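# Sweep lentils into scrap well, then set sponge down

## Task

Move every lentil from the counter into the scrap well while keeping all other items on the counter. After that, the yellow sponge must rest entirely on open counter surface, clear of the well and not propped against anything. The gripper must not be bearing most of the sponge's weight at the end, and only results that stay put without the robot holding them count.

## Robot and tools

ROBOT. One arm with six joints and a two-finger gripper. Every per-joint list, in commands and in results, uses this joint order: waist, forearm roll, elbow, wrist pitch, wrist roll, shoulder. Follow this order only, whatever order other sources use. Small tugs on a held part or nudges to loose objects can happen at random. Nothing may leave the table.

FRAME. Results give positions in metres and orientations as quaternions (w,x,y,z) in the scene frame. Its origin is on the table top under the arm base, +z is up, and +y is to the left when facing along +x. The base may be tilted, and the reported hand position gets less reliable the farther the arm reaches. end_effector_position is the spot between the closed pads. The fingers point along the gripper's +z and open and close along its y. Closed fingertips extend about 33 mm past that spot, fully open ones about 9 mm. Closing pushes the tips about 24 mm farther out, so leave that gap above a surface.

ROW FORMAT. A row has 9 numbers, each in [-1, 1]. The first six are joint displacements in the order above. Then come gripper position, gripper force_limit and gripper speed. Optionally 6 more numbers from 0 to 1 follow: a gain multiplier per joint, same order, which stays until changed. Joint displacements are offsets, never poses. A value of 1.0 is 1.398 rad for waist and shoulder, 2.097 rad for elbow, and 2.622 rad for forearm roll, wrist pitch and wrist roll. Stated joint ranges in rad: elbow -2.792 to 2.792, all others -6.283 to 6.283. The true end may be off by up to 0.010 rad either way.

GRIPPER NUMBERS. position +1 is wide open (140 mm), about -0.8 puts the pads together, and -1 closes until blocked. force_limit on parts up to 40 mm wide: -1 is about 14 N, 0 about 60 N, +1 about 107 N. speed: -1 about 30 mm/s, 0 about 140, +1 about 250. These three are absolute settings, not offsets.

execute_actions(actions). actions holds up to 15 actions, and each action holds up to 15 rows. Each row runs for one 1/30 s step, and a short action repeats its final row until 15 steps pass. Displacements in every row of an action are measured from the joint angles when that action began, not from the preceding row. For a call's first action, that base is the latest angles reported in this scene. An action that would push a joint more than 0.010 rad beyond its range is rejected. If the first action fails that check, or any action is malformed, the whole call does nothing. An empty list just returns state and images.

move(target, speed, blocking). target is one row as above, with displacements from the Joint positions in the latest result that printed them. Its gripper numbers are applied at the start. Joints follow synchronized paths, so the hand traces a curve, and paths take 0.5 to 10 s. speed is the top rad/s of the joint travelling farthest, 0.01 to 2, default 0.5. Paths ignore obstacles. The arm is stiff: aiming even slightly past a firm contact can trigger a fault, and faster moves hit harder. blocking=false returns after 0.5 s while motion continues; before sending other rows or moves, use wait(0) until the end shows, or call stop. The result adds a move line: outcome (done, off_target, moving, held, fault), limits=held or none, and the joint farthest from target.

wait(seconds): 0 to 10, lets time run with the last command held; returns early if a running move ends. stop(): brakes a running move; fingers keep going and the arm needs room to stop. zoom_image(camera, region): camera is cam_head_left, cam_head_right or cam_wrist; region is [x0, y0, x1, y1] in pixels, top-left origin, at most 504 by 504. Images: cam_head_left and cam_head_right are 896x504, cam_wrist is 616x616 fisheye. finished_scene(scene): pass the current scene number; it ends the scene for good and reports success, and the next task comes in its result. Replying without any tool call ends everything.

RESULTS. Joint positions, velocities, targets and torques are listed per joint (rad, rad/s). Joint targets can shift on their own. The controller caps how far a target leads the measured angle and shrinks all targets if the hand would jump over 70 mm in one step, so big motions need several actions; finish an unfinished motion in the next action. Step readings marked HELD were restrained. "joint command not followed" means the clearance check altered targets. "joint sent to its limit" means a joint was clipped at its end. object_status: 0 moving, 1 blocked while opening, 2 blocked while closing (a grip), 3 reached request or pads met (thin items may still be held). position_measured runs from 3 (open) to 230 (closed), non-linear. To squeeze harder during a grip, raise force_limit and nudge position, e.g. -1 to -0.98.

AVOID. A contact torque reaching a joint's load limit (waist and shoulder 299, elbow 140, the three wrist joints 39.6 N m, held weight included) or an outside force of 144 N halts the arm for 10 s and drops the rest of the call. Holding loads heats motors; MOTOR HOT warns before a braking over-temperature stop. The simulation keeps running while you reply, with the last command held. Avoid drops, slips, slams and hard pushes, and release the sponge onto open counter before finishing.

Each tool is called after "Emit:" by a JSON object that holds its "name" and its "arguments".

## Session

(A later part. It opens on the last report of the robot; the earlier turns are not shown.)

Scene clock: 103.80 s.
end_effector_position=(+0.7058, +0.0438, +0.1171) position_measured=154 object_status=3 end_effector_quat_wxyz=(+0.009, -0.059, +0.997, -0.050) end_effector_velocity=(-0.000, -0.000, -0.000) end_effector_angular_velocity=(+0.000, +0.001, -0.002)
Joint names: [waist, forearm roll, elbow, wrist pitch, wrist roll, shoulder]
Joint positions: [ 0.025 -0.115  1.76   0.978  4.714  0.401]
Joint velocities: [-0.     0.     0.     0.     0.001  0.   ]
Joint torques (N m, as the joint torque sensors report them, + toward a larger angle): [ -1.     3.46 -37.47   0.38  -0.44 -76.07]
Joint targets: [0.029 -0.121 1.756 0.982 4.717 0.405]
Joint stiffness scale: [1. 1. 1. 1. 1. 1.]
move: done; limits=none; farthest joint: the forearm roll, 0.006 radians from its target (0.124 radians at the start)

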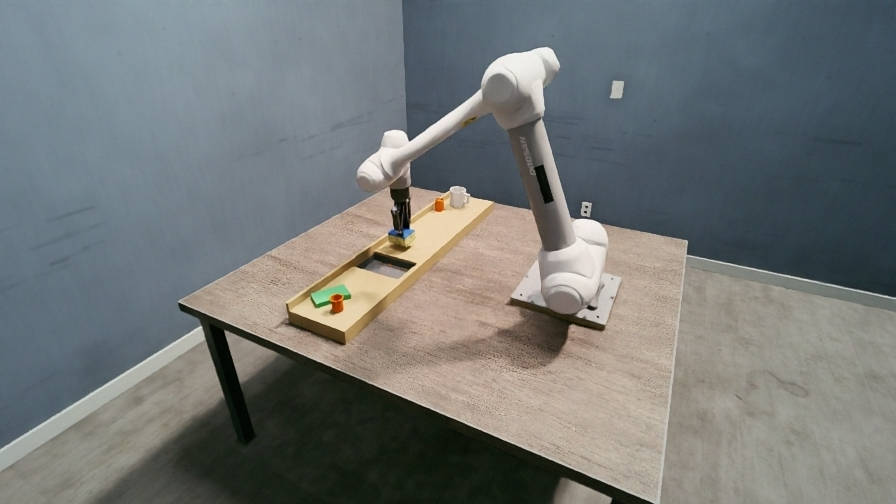

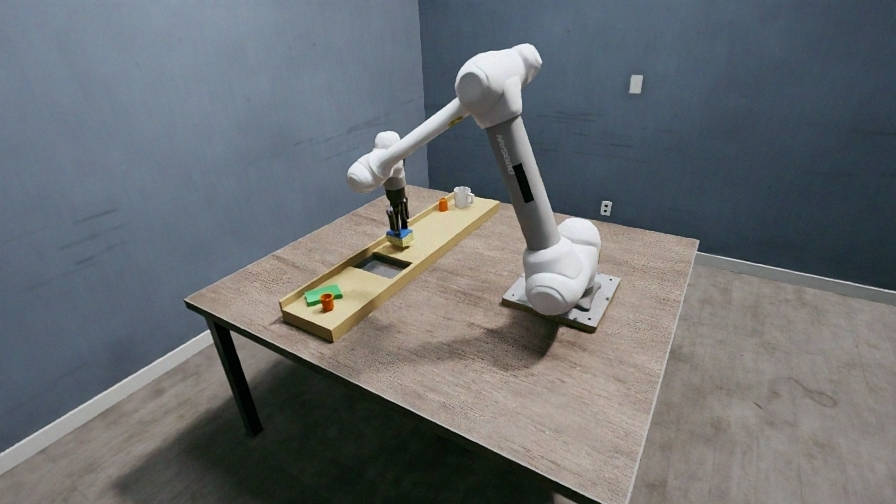

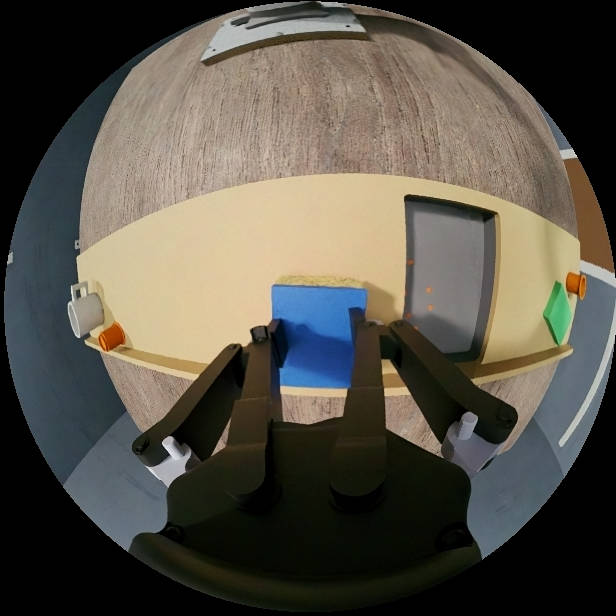

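Emit:
{"name": "move", "arguments": {"target": [0,0,0.014,-0.0232,0,0.0245,-0.2,-1,-0.5], "speed": 0.15}}

Emit:
{"name": "move", "arguments": {"target": [0.145,-0.002,0.002,-0.001,0.077,0.003,-0.2,-1,-0.5], "speed": 0.08}}

Emit:
{"name": "move", "arguments": {"target": [0,0,-0.0135,0.0225,0,-0.024,-0.2,-1,-0.5]}}

Emit:
{"name": "move", "arguments": {"target": [-0.382,0.047,0.05,-0.015,-0.231,-0.053,-0.2,-1,-0.5]}}

Emit:
{"name": "zoom_image", "arguments": {"camera": "cam_wrist", "region": [400,230,600,420]}}

Scene clock: 110.03 s.
end_effector_position=(+0.7056, +0.0448, +0.0853) position_measured=154 object_status=3 end_effector_quat_wxyz=(+0.009, -0.062, +0.997, -0.048) end_effector_velocity=(-0.000, -0.000, -0.000) end_effector_angular_velocity=(-0.001, +0.000, +0.001)
Joint names: [waist, forearm roll, elbow, wrist pitch, wrist roll, shoulder]
Joint positions: [ 0.025 -0.115  1.784  0.925  4.714  0.43 ]
Joint velocities: [ 0.    -0.001  0.    -0.     0.    -0.   ]
Joint torques (N m, as the joint torque sensors report them, + toward a larger angle): [ -3.24   3.65 -26.14  -2.02   0.02 -55.62]
Joint targets: [0.025 -0.115 1.789 0.917 4.714 0.435]
Joint stiffness scale: [1. 1. 1. 1. 1. 1.]
move: done; limits=none; farthest joint: the wrist pitch, 0.007 radians from its target (0.061 radians at the start)

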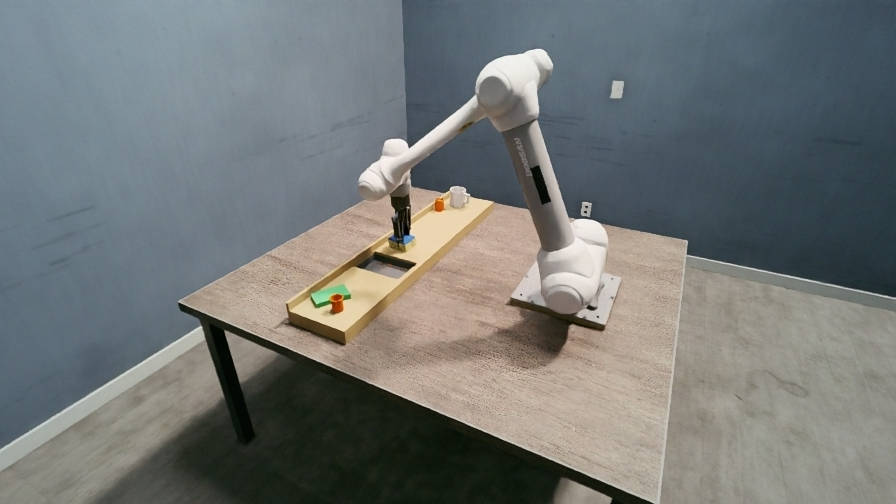

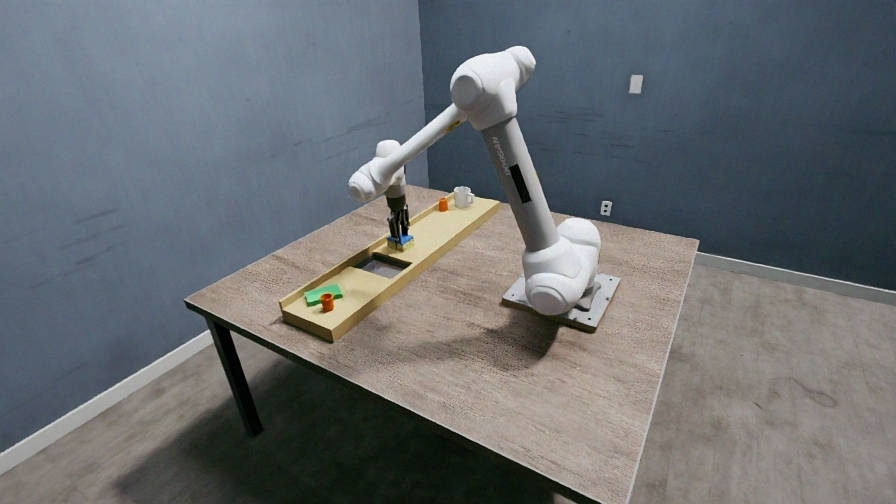

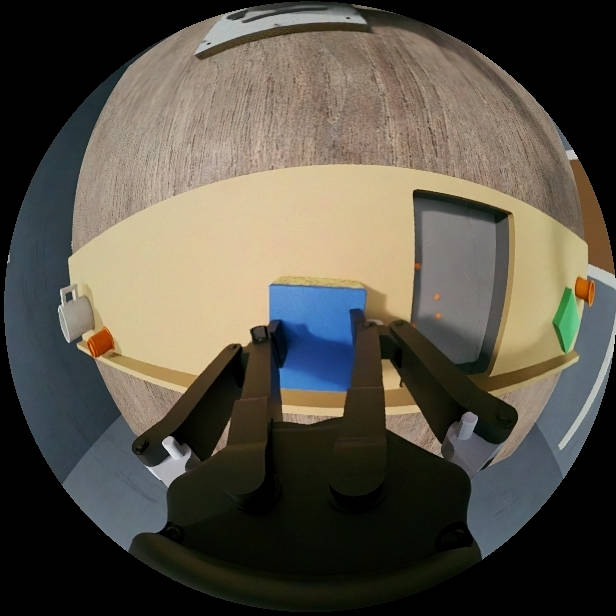

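Scene clock: 112.90 s.
end_effector_position=(+0.6827, +0.1829, +0.0839) position_measured=154 object_status=3 end_effector_quat_wxyz=(+0.018, -0.062, +0.997, -0.048) end_effector_velocity=(+0.000, +0.000, -0.001) end_effector_angular_velocity=(-0.001, +0.000, -0.000)
Joint names: [waist, forearm roll, elbow, wrist pitch, wrist roll, shoulder]
Joint positions: [ 0.224 -0.117  1.785  0.925  4.914  0.431]
Joint velocities: [ 0.    -0.001  0.    -0.001  0.001  0.001]
Joint torques (N m, as the joint torque sensors report them, + toward a larger angle): [ -1.69   2.95 -35.3    0.25  -0.02 -77.05]
Joint targets: [0.228 -0.120 1.788 0.922 4.916 0.434]
Joint stiffness scale: [1. 1. 1. 1. 1. 1.]
move: done; limits=none; farthest joint: the elbow, 0.004 radians from its target (0.004 radians at the start)

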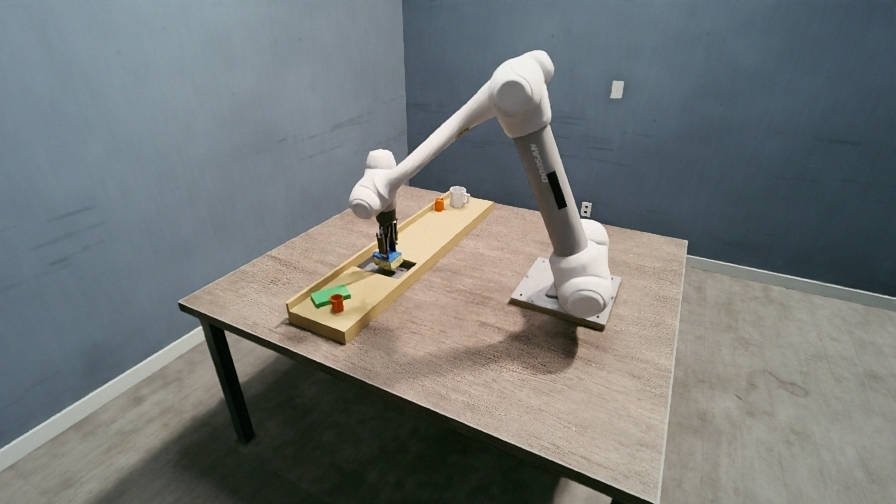

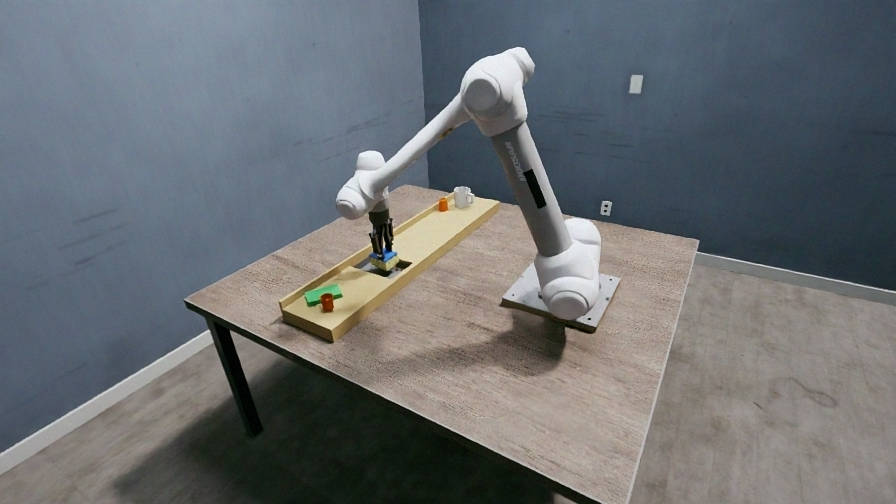

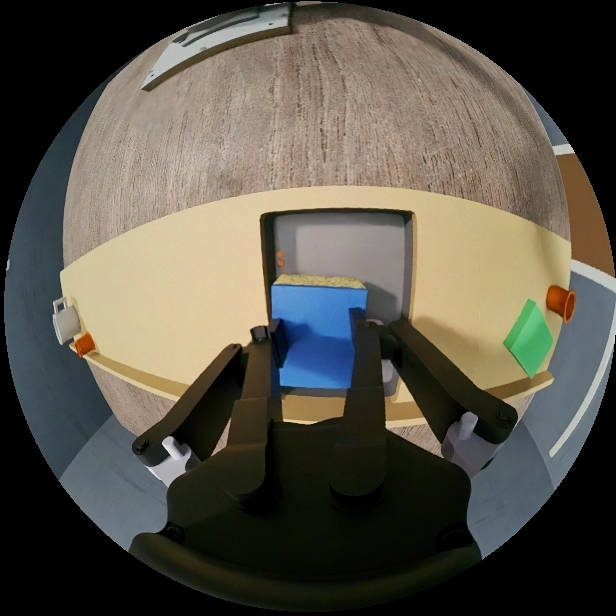

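Scene clock: 113.70 s.
end_effector_position=(+0.6831, +0.1820, +0.1165) position_measured=154 object_status=3 end_effector_quat_wxyz=(+0.018, -0.060, +0.997, -0.050) end_effector_velocity=(-0.001, -0.000, -0.000) end_effector_angular_velocity=(-0.001, +0.002, +0.000)
Joint names: [waist, forearm roll, elbow, wrist pitch, wrist roll, shoulder]
Joint positions: [ 0.224 -0.117  1.76   0.979  4.914  0.401]
Joint velocities: [ 0.    -0.     0.001  0.002  0.    -0.001]
Joint torques (N m, as the joint torque sensors report them, + toward a larger angle): [ -3.26   3.51 -37.46   0.77  -0.63 -77.33]
Joint targets: [0.224 -0.117 1.756 0.984 4.914 0.397]
Joint stiffness scale: [1. 1. 1. 1. 1. 1.]
move: done; limits=none; farthest joint: the wrist pitch, 0.005 radians from its target (0.059 radians at the start)

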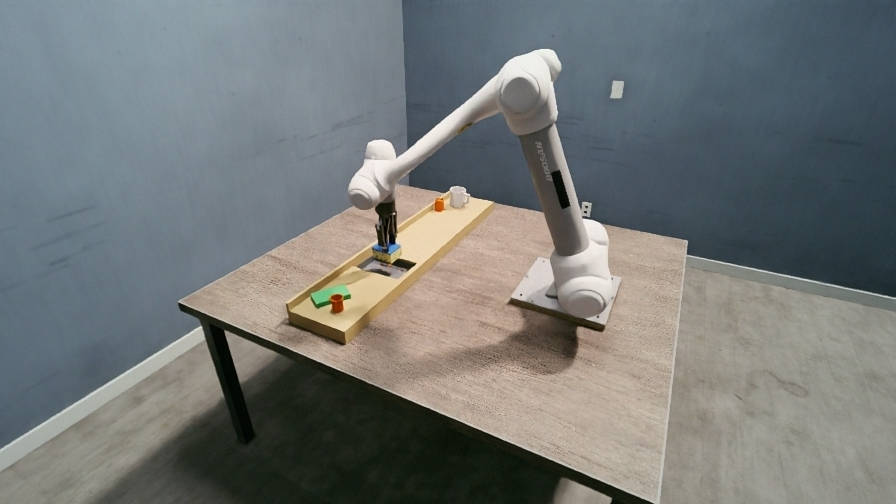

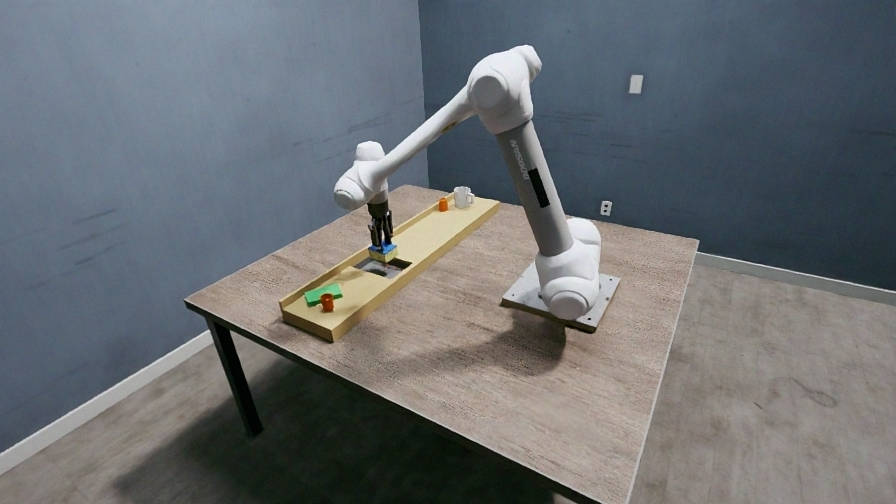

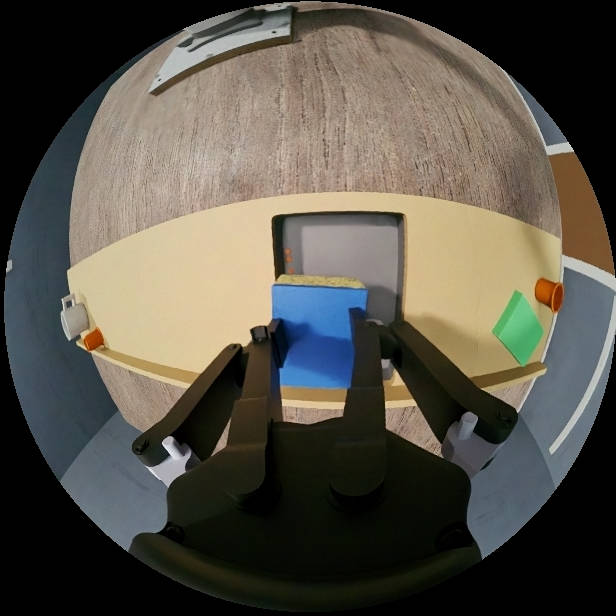

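Scene clock: 115.43 s.
end_effector_position=(+0.6416, -0.1445, +0.1173) position_measured=154 object_status=3 end_effector_quat_wxyz=(+0.010, -0.064, +0.998, -0.003) end_effector_velocity=(+0.000, +0.000, -0.000) end_effector_angular_velocity=(+0.001, -0.001, +0.001)
Joint names: [waist, forearm roll, elbow, wrist pitch, wrist roll, shoulder]
Joint positions: [-0.306  0.     1.861  0.944  4.311  0.33 ]
Joint velocities: [-0.     0.001  0.001 -0.001 -0.002 -0.   ]
Joint torques (N m, as the joint torque sensors report them, + toward a larger angle): [ -2.26   3.41 -37.1    0.46  -0.18 -67.75]
Joint targets: [-0.310 0.006 1.865 0.940 4.308 0.327]
Joint stiffness scale: [1. 1. 1. 1. 1. 1.]
move: done; limits=none; farthest joint: the forearm roll, 0.006 radians from its target (0.123 radians at the start)

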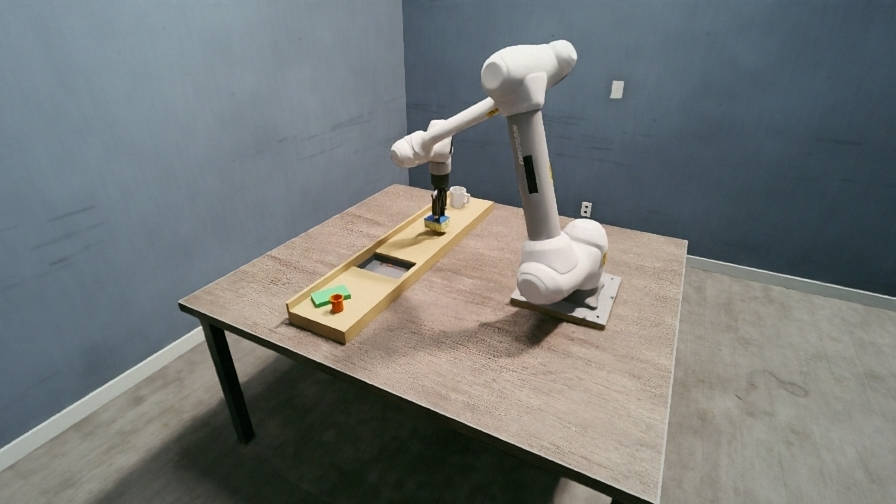

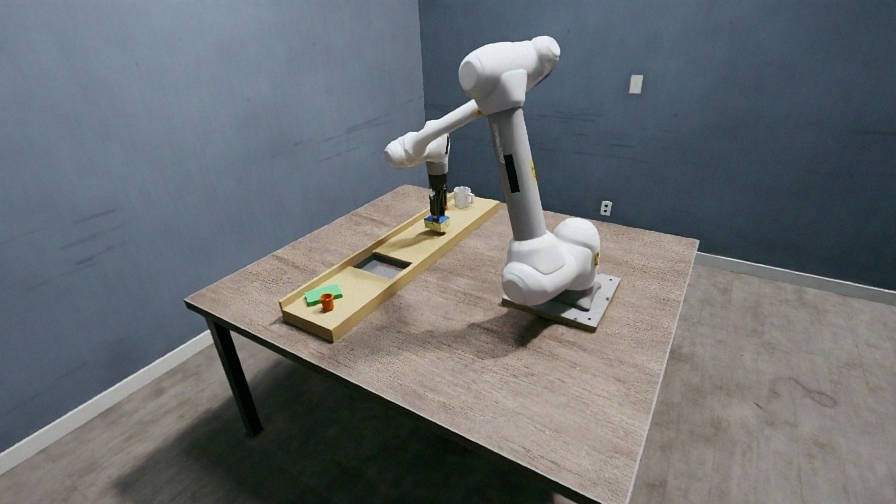

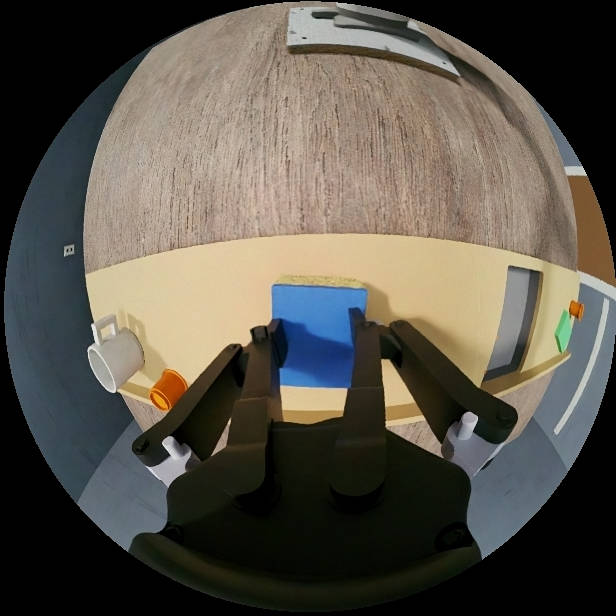

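Region (400, 230, 600, 420) of cam_wrist's 616x616 image, scaled by 2.520, with more detail than that image has; it fills the top 479 rows of this view, and the rest is white.

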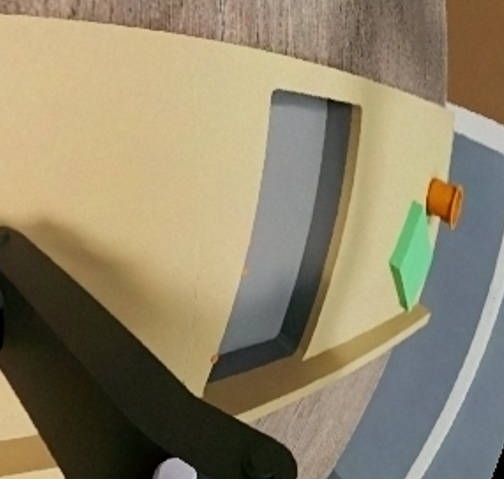

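Emit:
{"name": "move", "arguments": {"target": [0.285,-0.072,-0.056,0.0155,0.194,0.059,-0.2,-1,-0.5]}}

Emit:
{"name": "move", "arguments": {"target": [0,0,0.0135,-0.0222,0,0.0235,-0.2,-1,-0.5], "speed": 0.15}}

Emit:
{"name": "zoom_image", "arguments": {"camera": "cam_head_left", "region": [350,220,430,280]}}

Scene clock: 120.53 s.
end_effector_position=(+0.7120, +0.0711, +0.1195) position_measured=154 object_status=3 end_effector_quat_wxyz=(+0.017, -0.058, +0.995, -0.078) end_effector_velocity=(-0.001, -0.001, -0.000) end_effector_angular_velocity=(-0.001, +0.000, -0.001)
Joint names: [waist, forearm roll, elbow, wrist pitch, wrist roll, shoulder]
Joint positions: [ 0.089 -0.183  1.747  0.981  4.817  0.409]
Joint velocities: [-0.    -0.001  0.002 -0.     0.002 -0.001]
Joint torques (N m, as the joint torque sensors report them, + toward a larger angle): [ -3.18   3.4  -37.24   0.45  -0.34 -76.76]
Joint targets: [0.092 -0.188 1.744 0.985 4.819 0.413]
Joint stiffness scale: [1. 1. 1. 1. 1. 1.]
move: done; limits=none; farthest joint: the forearm roll, 0.006 radians from its target (0.189 radians at the start)

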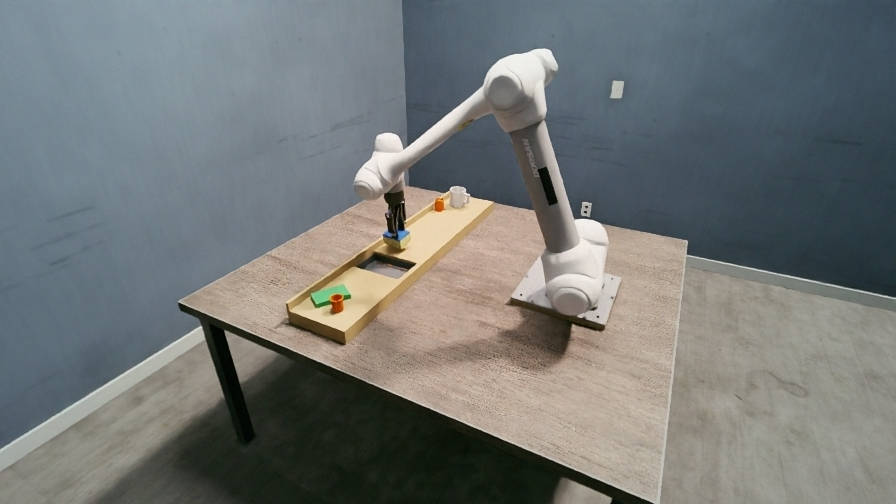

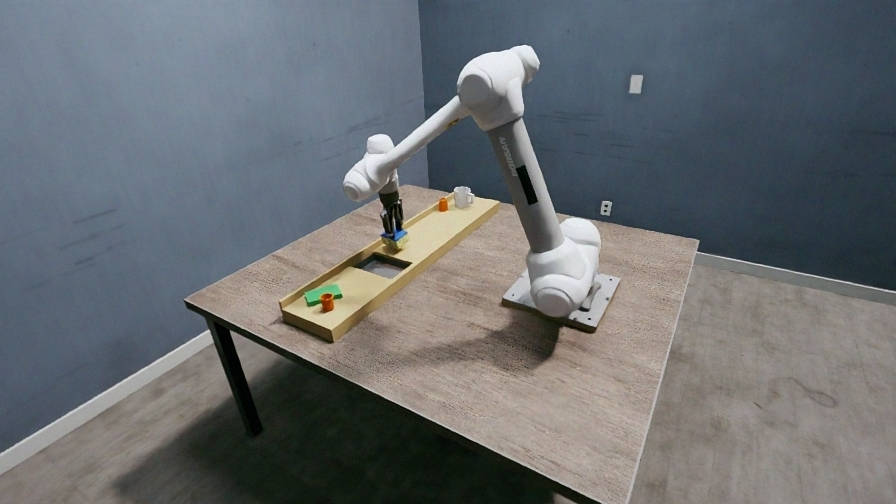

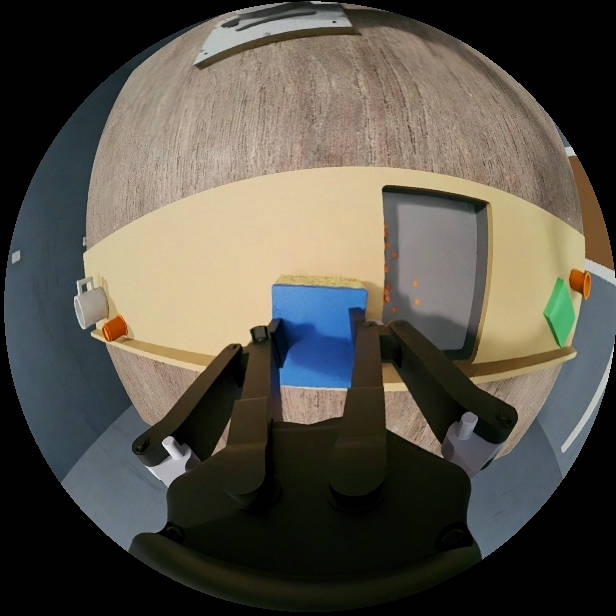

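Scene clock: 121.33 s.
end_effector_position=(+0.7117, +0.0728, +0.0874) position_measured=154 object_status=3 end_effector_quat_wxyz=(+0.017, -0.062, +0.995, -0.075) end_effector_velocity=(+0.001, +0.000, -0.001) end_effector_angular_velocity=(+0.000, +0.000, +0.000)
Joint names: [waist, forearm roll, elbow, wrist pitch, wrist roll, shoulder]
Joint positions: [ 0.089 -0.183  1.772  0.927  4.817  0.438]
Joint velocities: [ 0.     0.    -0.001 -0.    -0.     0.001]
Joint torques (N m, as the joint torque sensors report them, + toward a larger angle): [ -1.24   3.38 -34.18   0.29  -0.2  -74.37]
Joint targets: [0.089 -0.183 1.776 0.923 4.817 0.442]
Joint stiffness scale: [1. 1. 1. 1. 1. 1.]
move: done; limits=none; farthest joint: the shoulder, 0.004 radians from its target (0.033 radians at the start)

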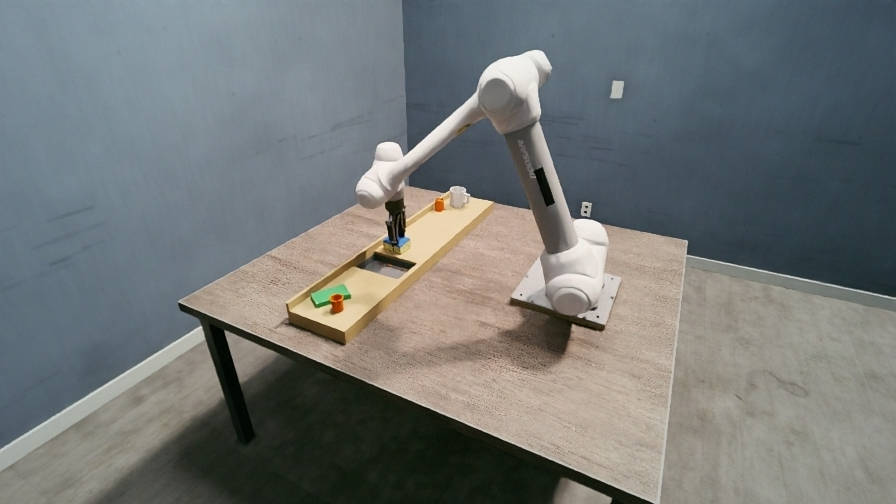

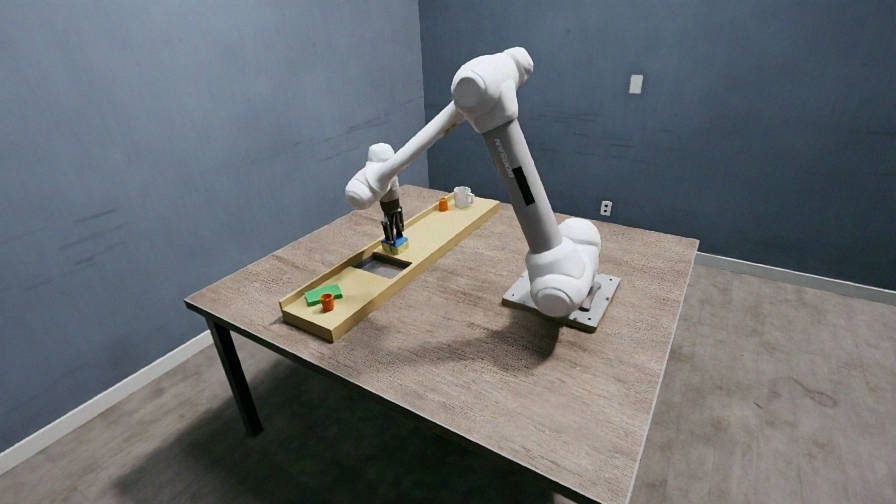

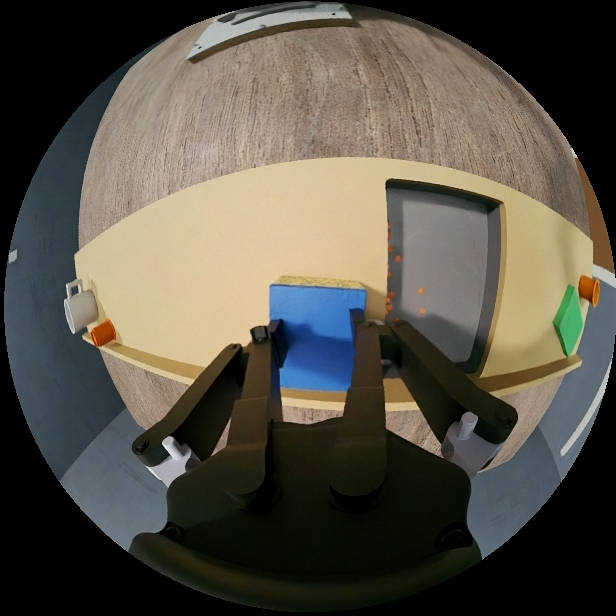

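Region (350, 220, 430, 280) of cam_head_left's 896x504 image, scaled by 6.300, with more detail than that image has; it fills the top 378 rows of this view, and the rest is white.

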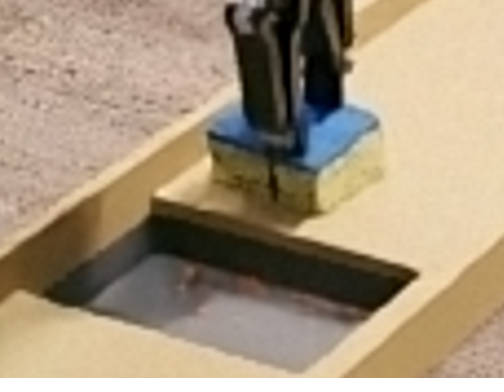

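Emit:
{"name": "move", "arguments": {"target": [0.065,-0.002,0.0045,-0.006,0.034,0.0075,-0.2,-1,-0.5], "speed": 0.05}}

Emit:
{"name": "move", "arguments": {"target": [0.03,0,-0.016,0.027,0.016,-0.029,-0.2,-1,-0.5], "speed": 0.2}}

Emit:
{"name": "move", "arguments": {"target": [-0.375,0.072,0.056,-0.0155,-0.242,-0.059,-0.2,-1,-0.5]}}

Emit:
{"name": "zoom_image", "arguments": {"camera": "cam_wrist", "region": [400,230,600,420]}}

Scene clock: 127.40 s.
end_effector_position=(+0.7026, +0.1346, +0.0802) position_measured=154 object_status=3 end_effector_quat_wxyz=(+0.023, -0.063, +0.995, -0.073) end_effector_velocity=(+0.000, +0.000, +0.001) end_effector_angular_velocity=(+0.001, -0.001, -0.002)
Joint names: [waist, forearm roll, elbow, wrist pitch, wrist roll, shoulder]
Joint positions: [ 0.176 -0.183  1.777  0.915  4.904  0.445]
Joint velocities: [-0.     0.001 -0.001  0.     0.001 -0.   ]
Joint torques (N m, as the joint torque sensors report them, + toward a larger angle): [ -3.19   3.58 -34.17   0.67  -0.41 -75.62]
Joint targets: [0.180 -0.188 1.781 0.911 4.906 0.449]
Joint stiffness scale: [1. 1. 1. 1. 1. 1.]
move: done; limits=none; farthest joint: the elbow, 0.005 radians from its target (0.010 radians at the start)

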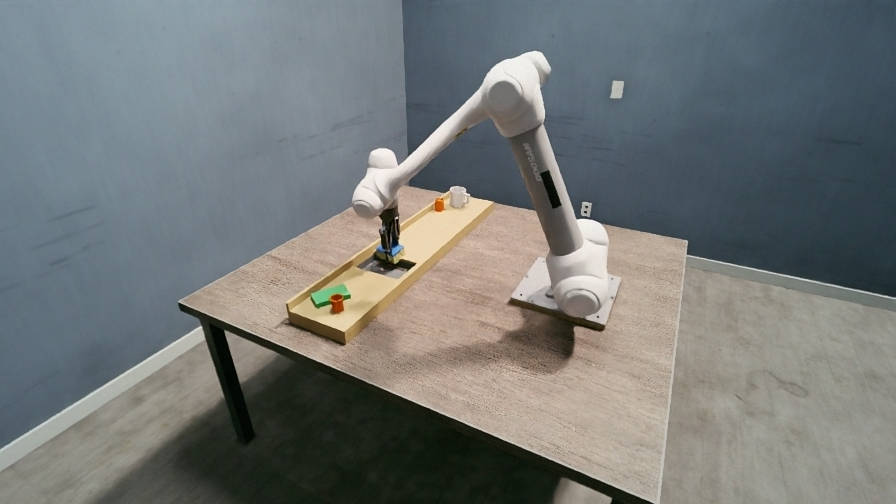

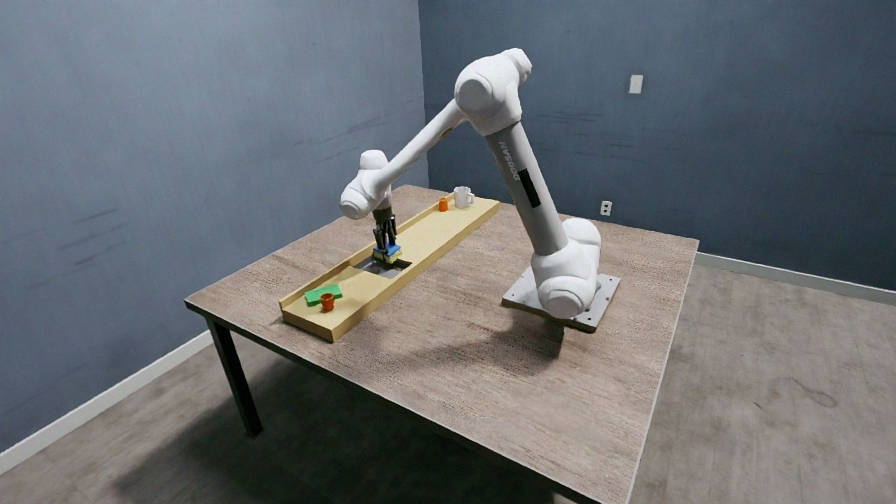

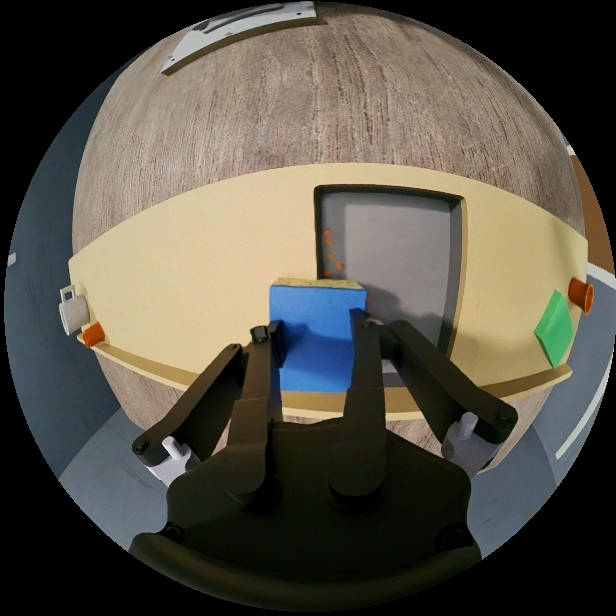

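Scene clock: 128.23 s.
end_effector_position=(+0.6977, +0.1595, +0.1204) position_measured=154 object_status=3 end_effector_quat_wxyz=(+0.027, -0.058, +0.995, -0.076) end_effector_velocity=(+0.000, +0.000, -0.000) end_effector_angular_velocity=(+0.002, +0.001, -0.002)
Joint names: [waist, forearm roll, elbow, wrist pitch, wrist roll, shoulder]
Joint positions: [ 0.214 -0.183  1.747  0.982  4.943  0.408]
Joint velocities: [-0.     0.002 -0.001  0.001  0.001  0.001]
Joint torques (N m, as the joint torque sensors report them, + toward a larger angle): [ -2.01   3.08 -37.23   0.58  -0.27 -74.02]
Joint targets: [0.218 -0.183 1.743 0.986 4.946 0.404]
Joint stiffness scale: [1. 1. 1. 1. 1. 1.]
move: done; limits=none; farthest joint: the waist, 0.004 radians from its target (0.042 radians at the start)

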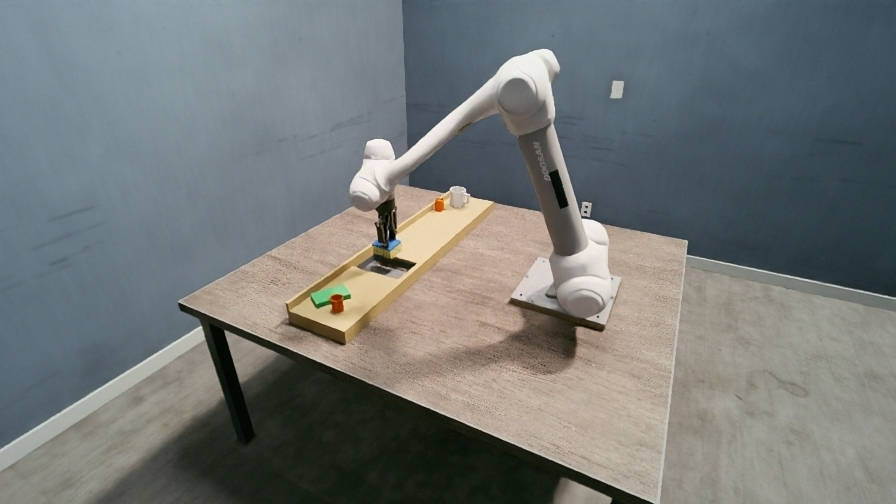

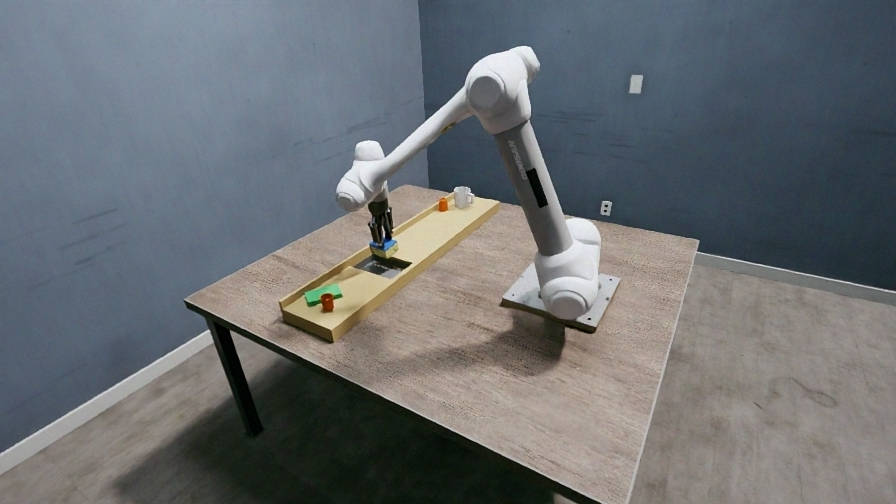

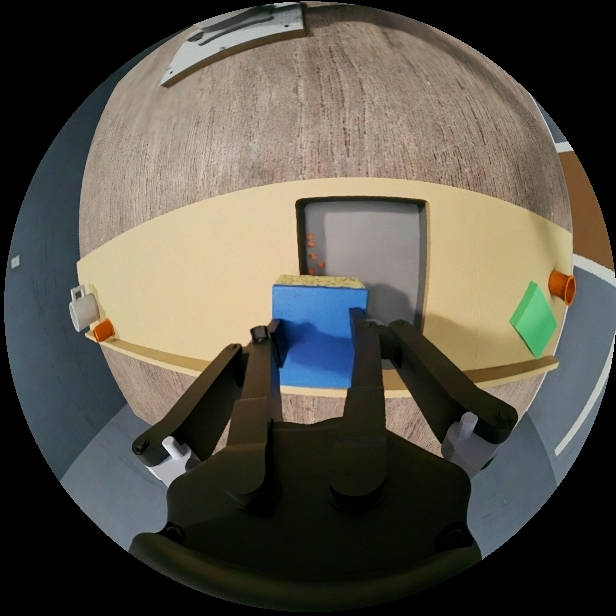

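Scene clock: 130.03 s.
end_effector_position=(+0.6416, -0.1450, +0.1186) position_measured=154 object_status=3 end_effector_quat_wxyz=(+0.010, -0.063, +0.998, -0.004) end_effector_velocity=(-0.001, -0.000, -0.000) end_effector_angular_velocity=(+0.000, +0.001, +0.001)
Joint names: [waist, forearm roll, elbow, wrist pitch, wrist roll, shoulder]
Joint positions: [-0.307  0.     1.86   0.945  4.311  0.329]
Joint velocities: [-0.    -0.     0.001  0.    -0.001  0.   ]
Joint torques (N m, as the joint torque sensors report them, + toward a larger angle): [ -2.06   3.4  -37.19   0.14  -0.49 -67.26]
Joint targets: [-0.310 0.006 1.864 0.941 4.309 0.325]
Joint stiffness scale: [1. 1. 1. 1. 1. 1.]
move: done; limits=none; farthest joint: the forearm roll, 0.006 radians from its target (0.189 radians at the start)

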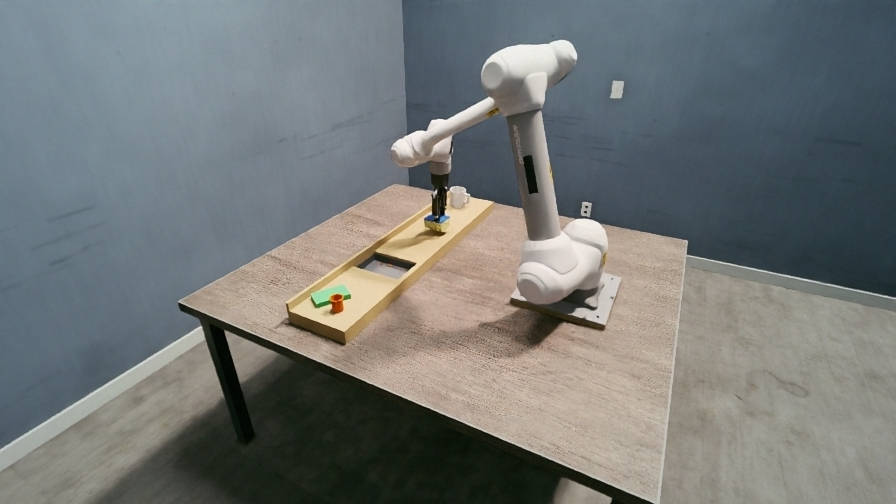

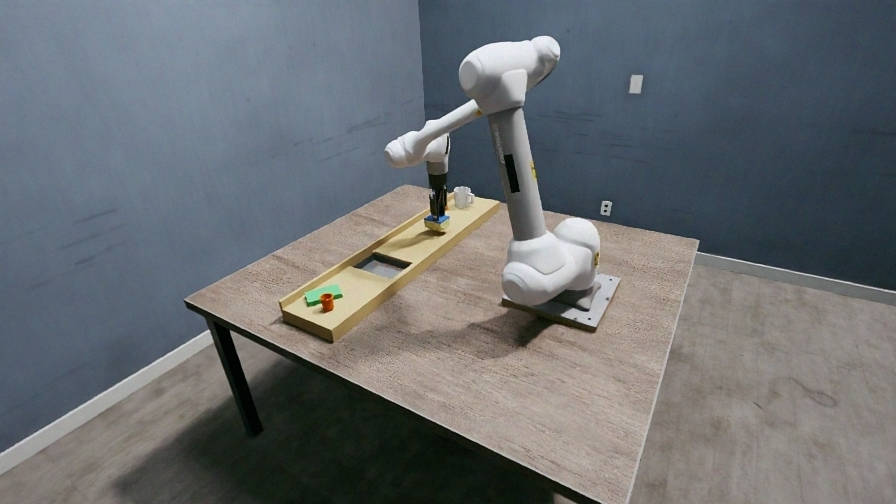

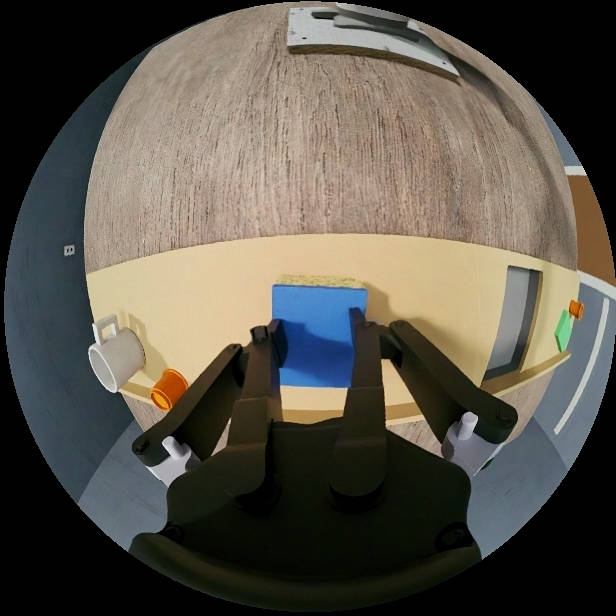

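Region (400, 230, 600, 420) of cam_wrist's 616x616 image, scaled by 2.520, with more detail than that image has; it fills the top 479 rows of this view, and the rest is white.

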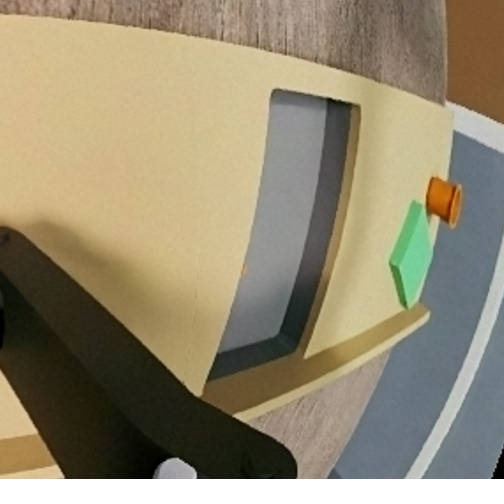

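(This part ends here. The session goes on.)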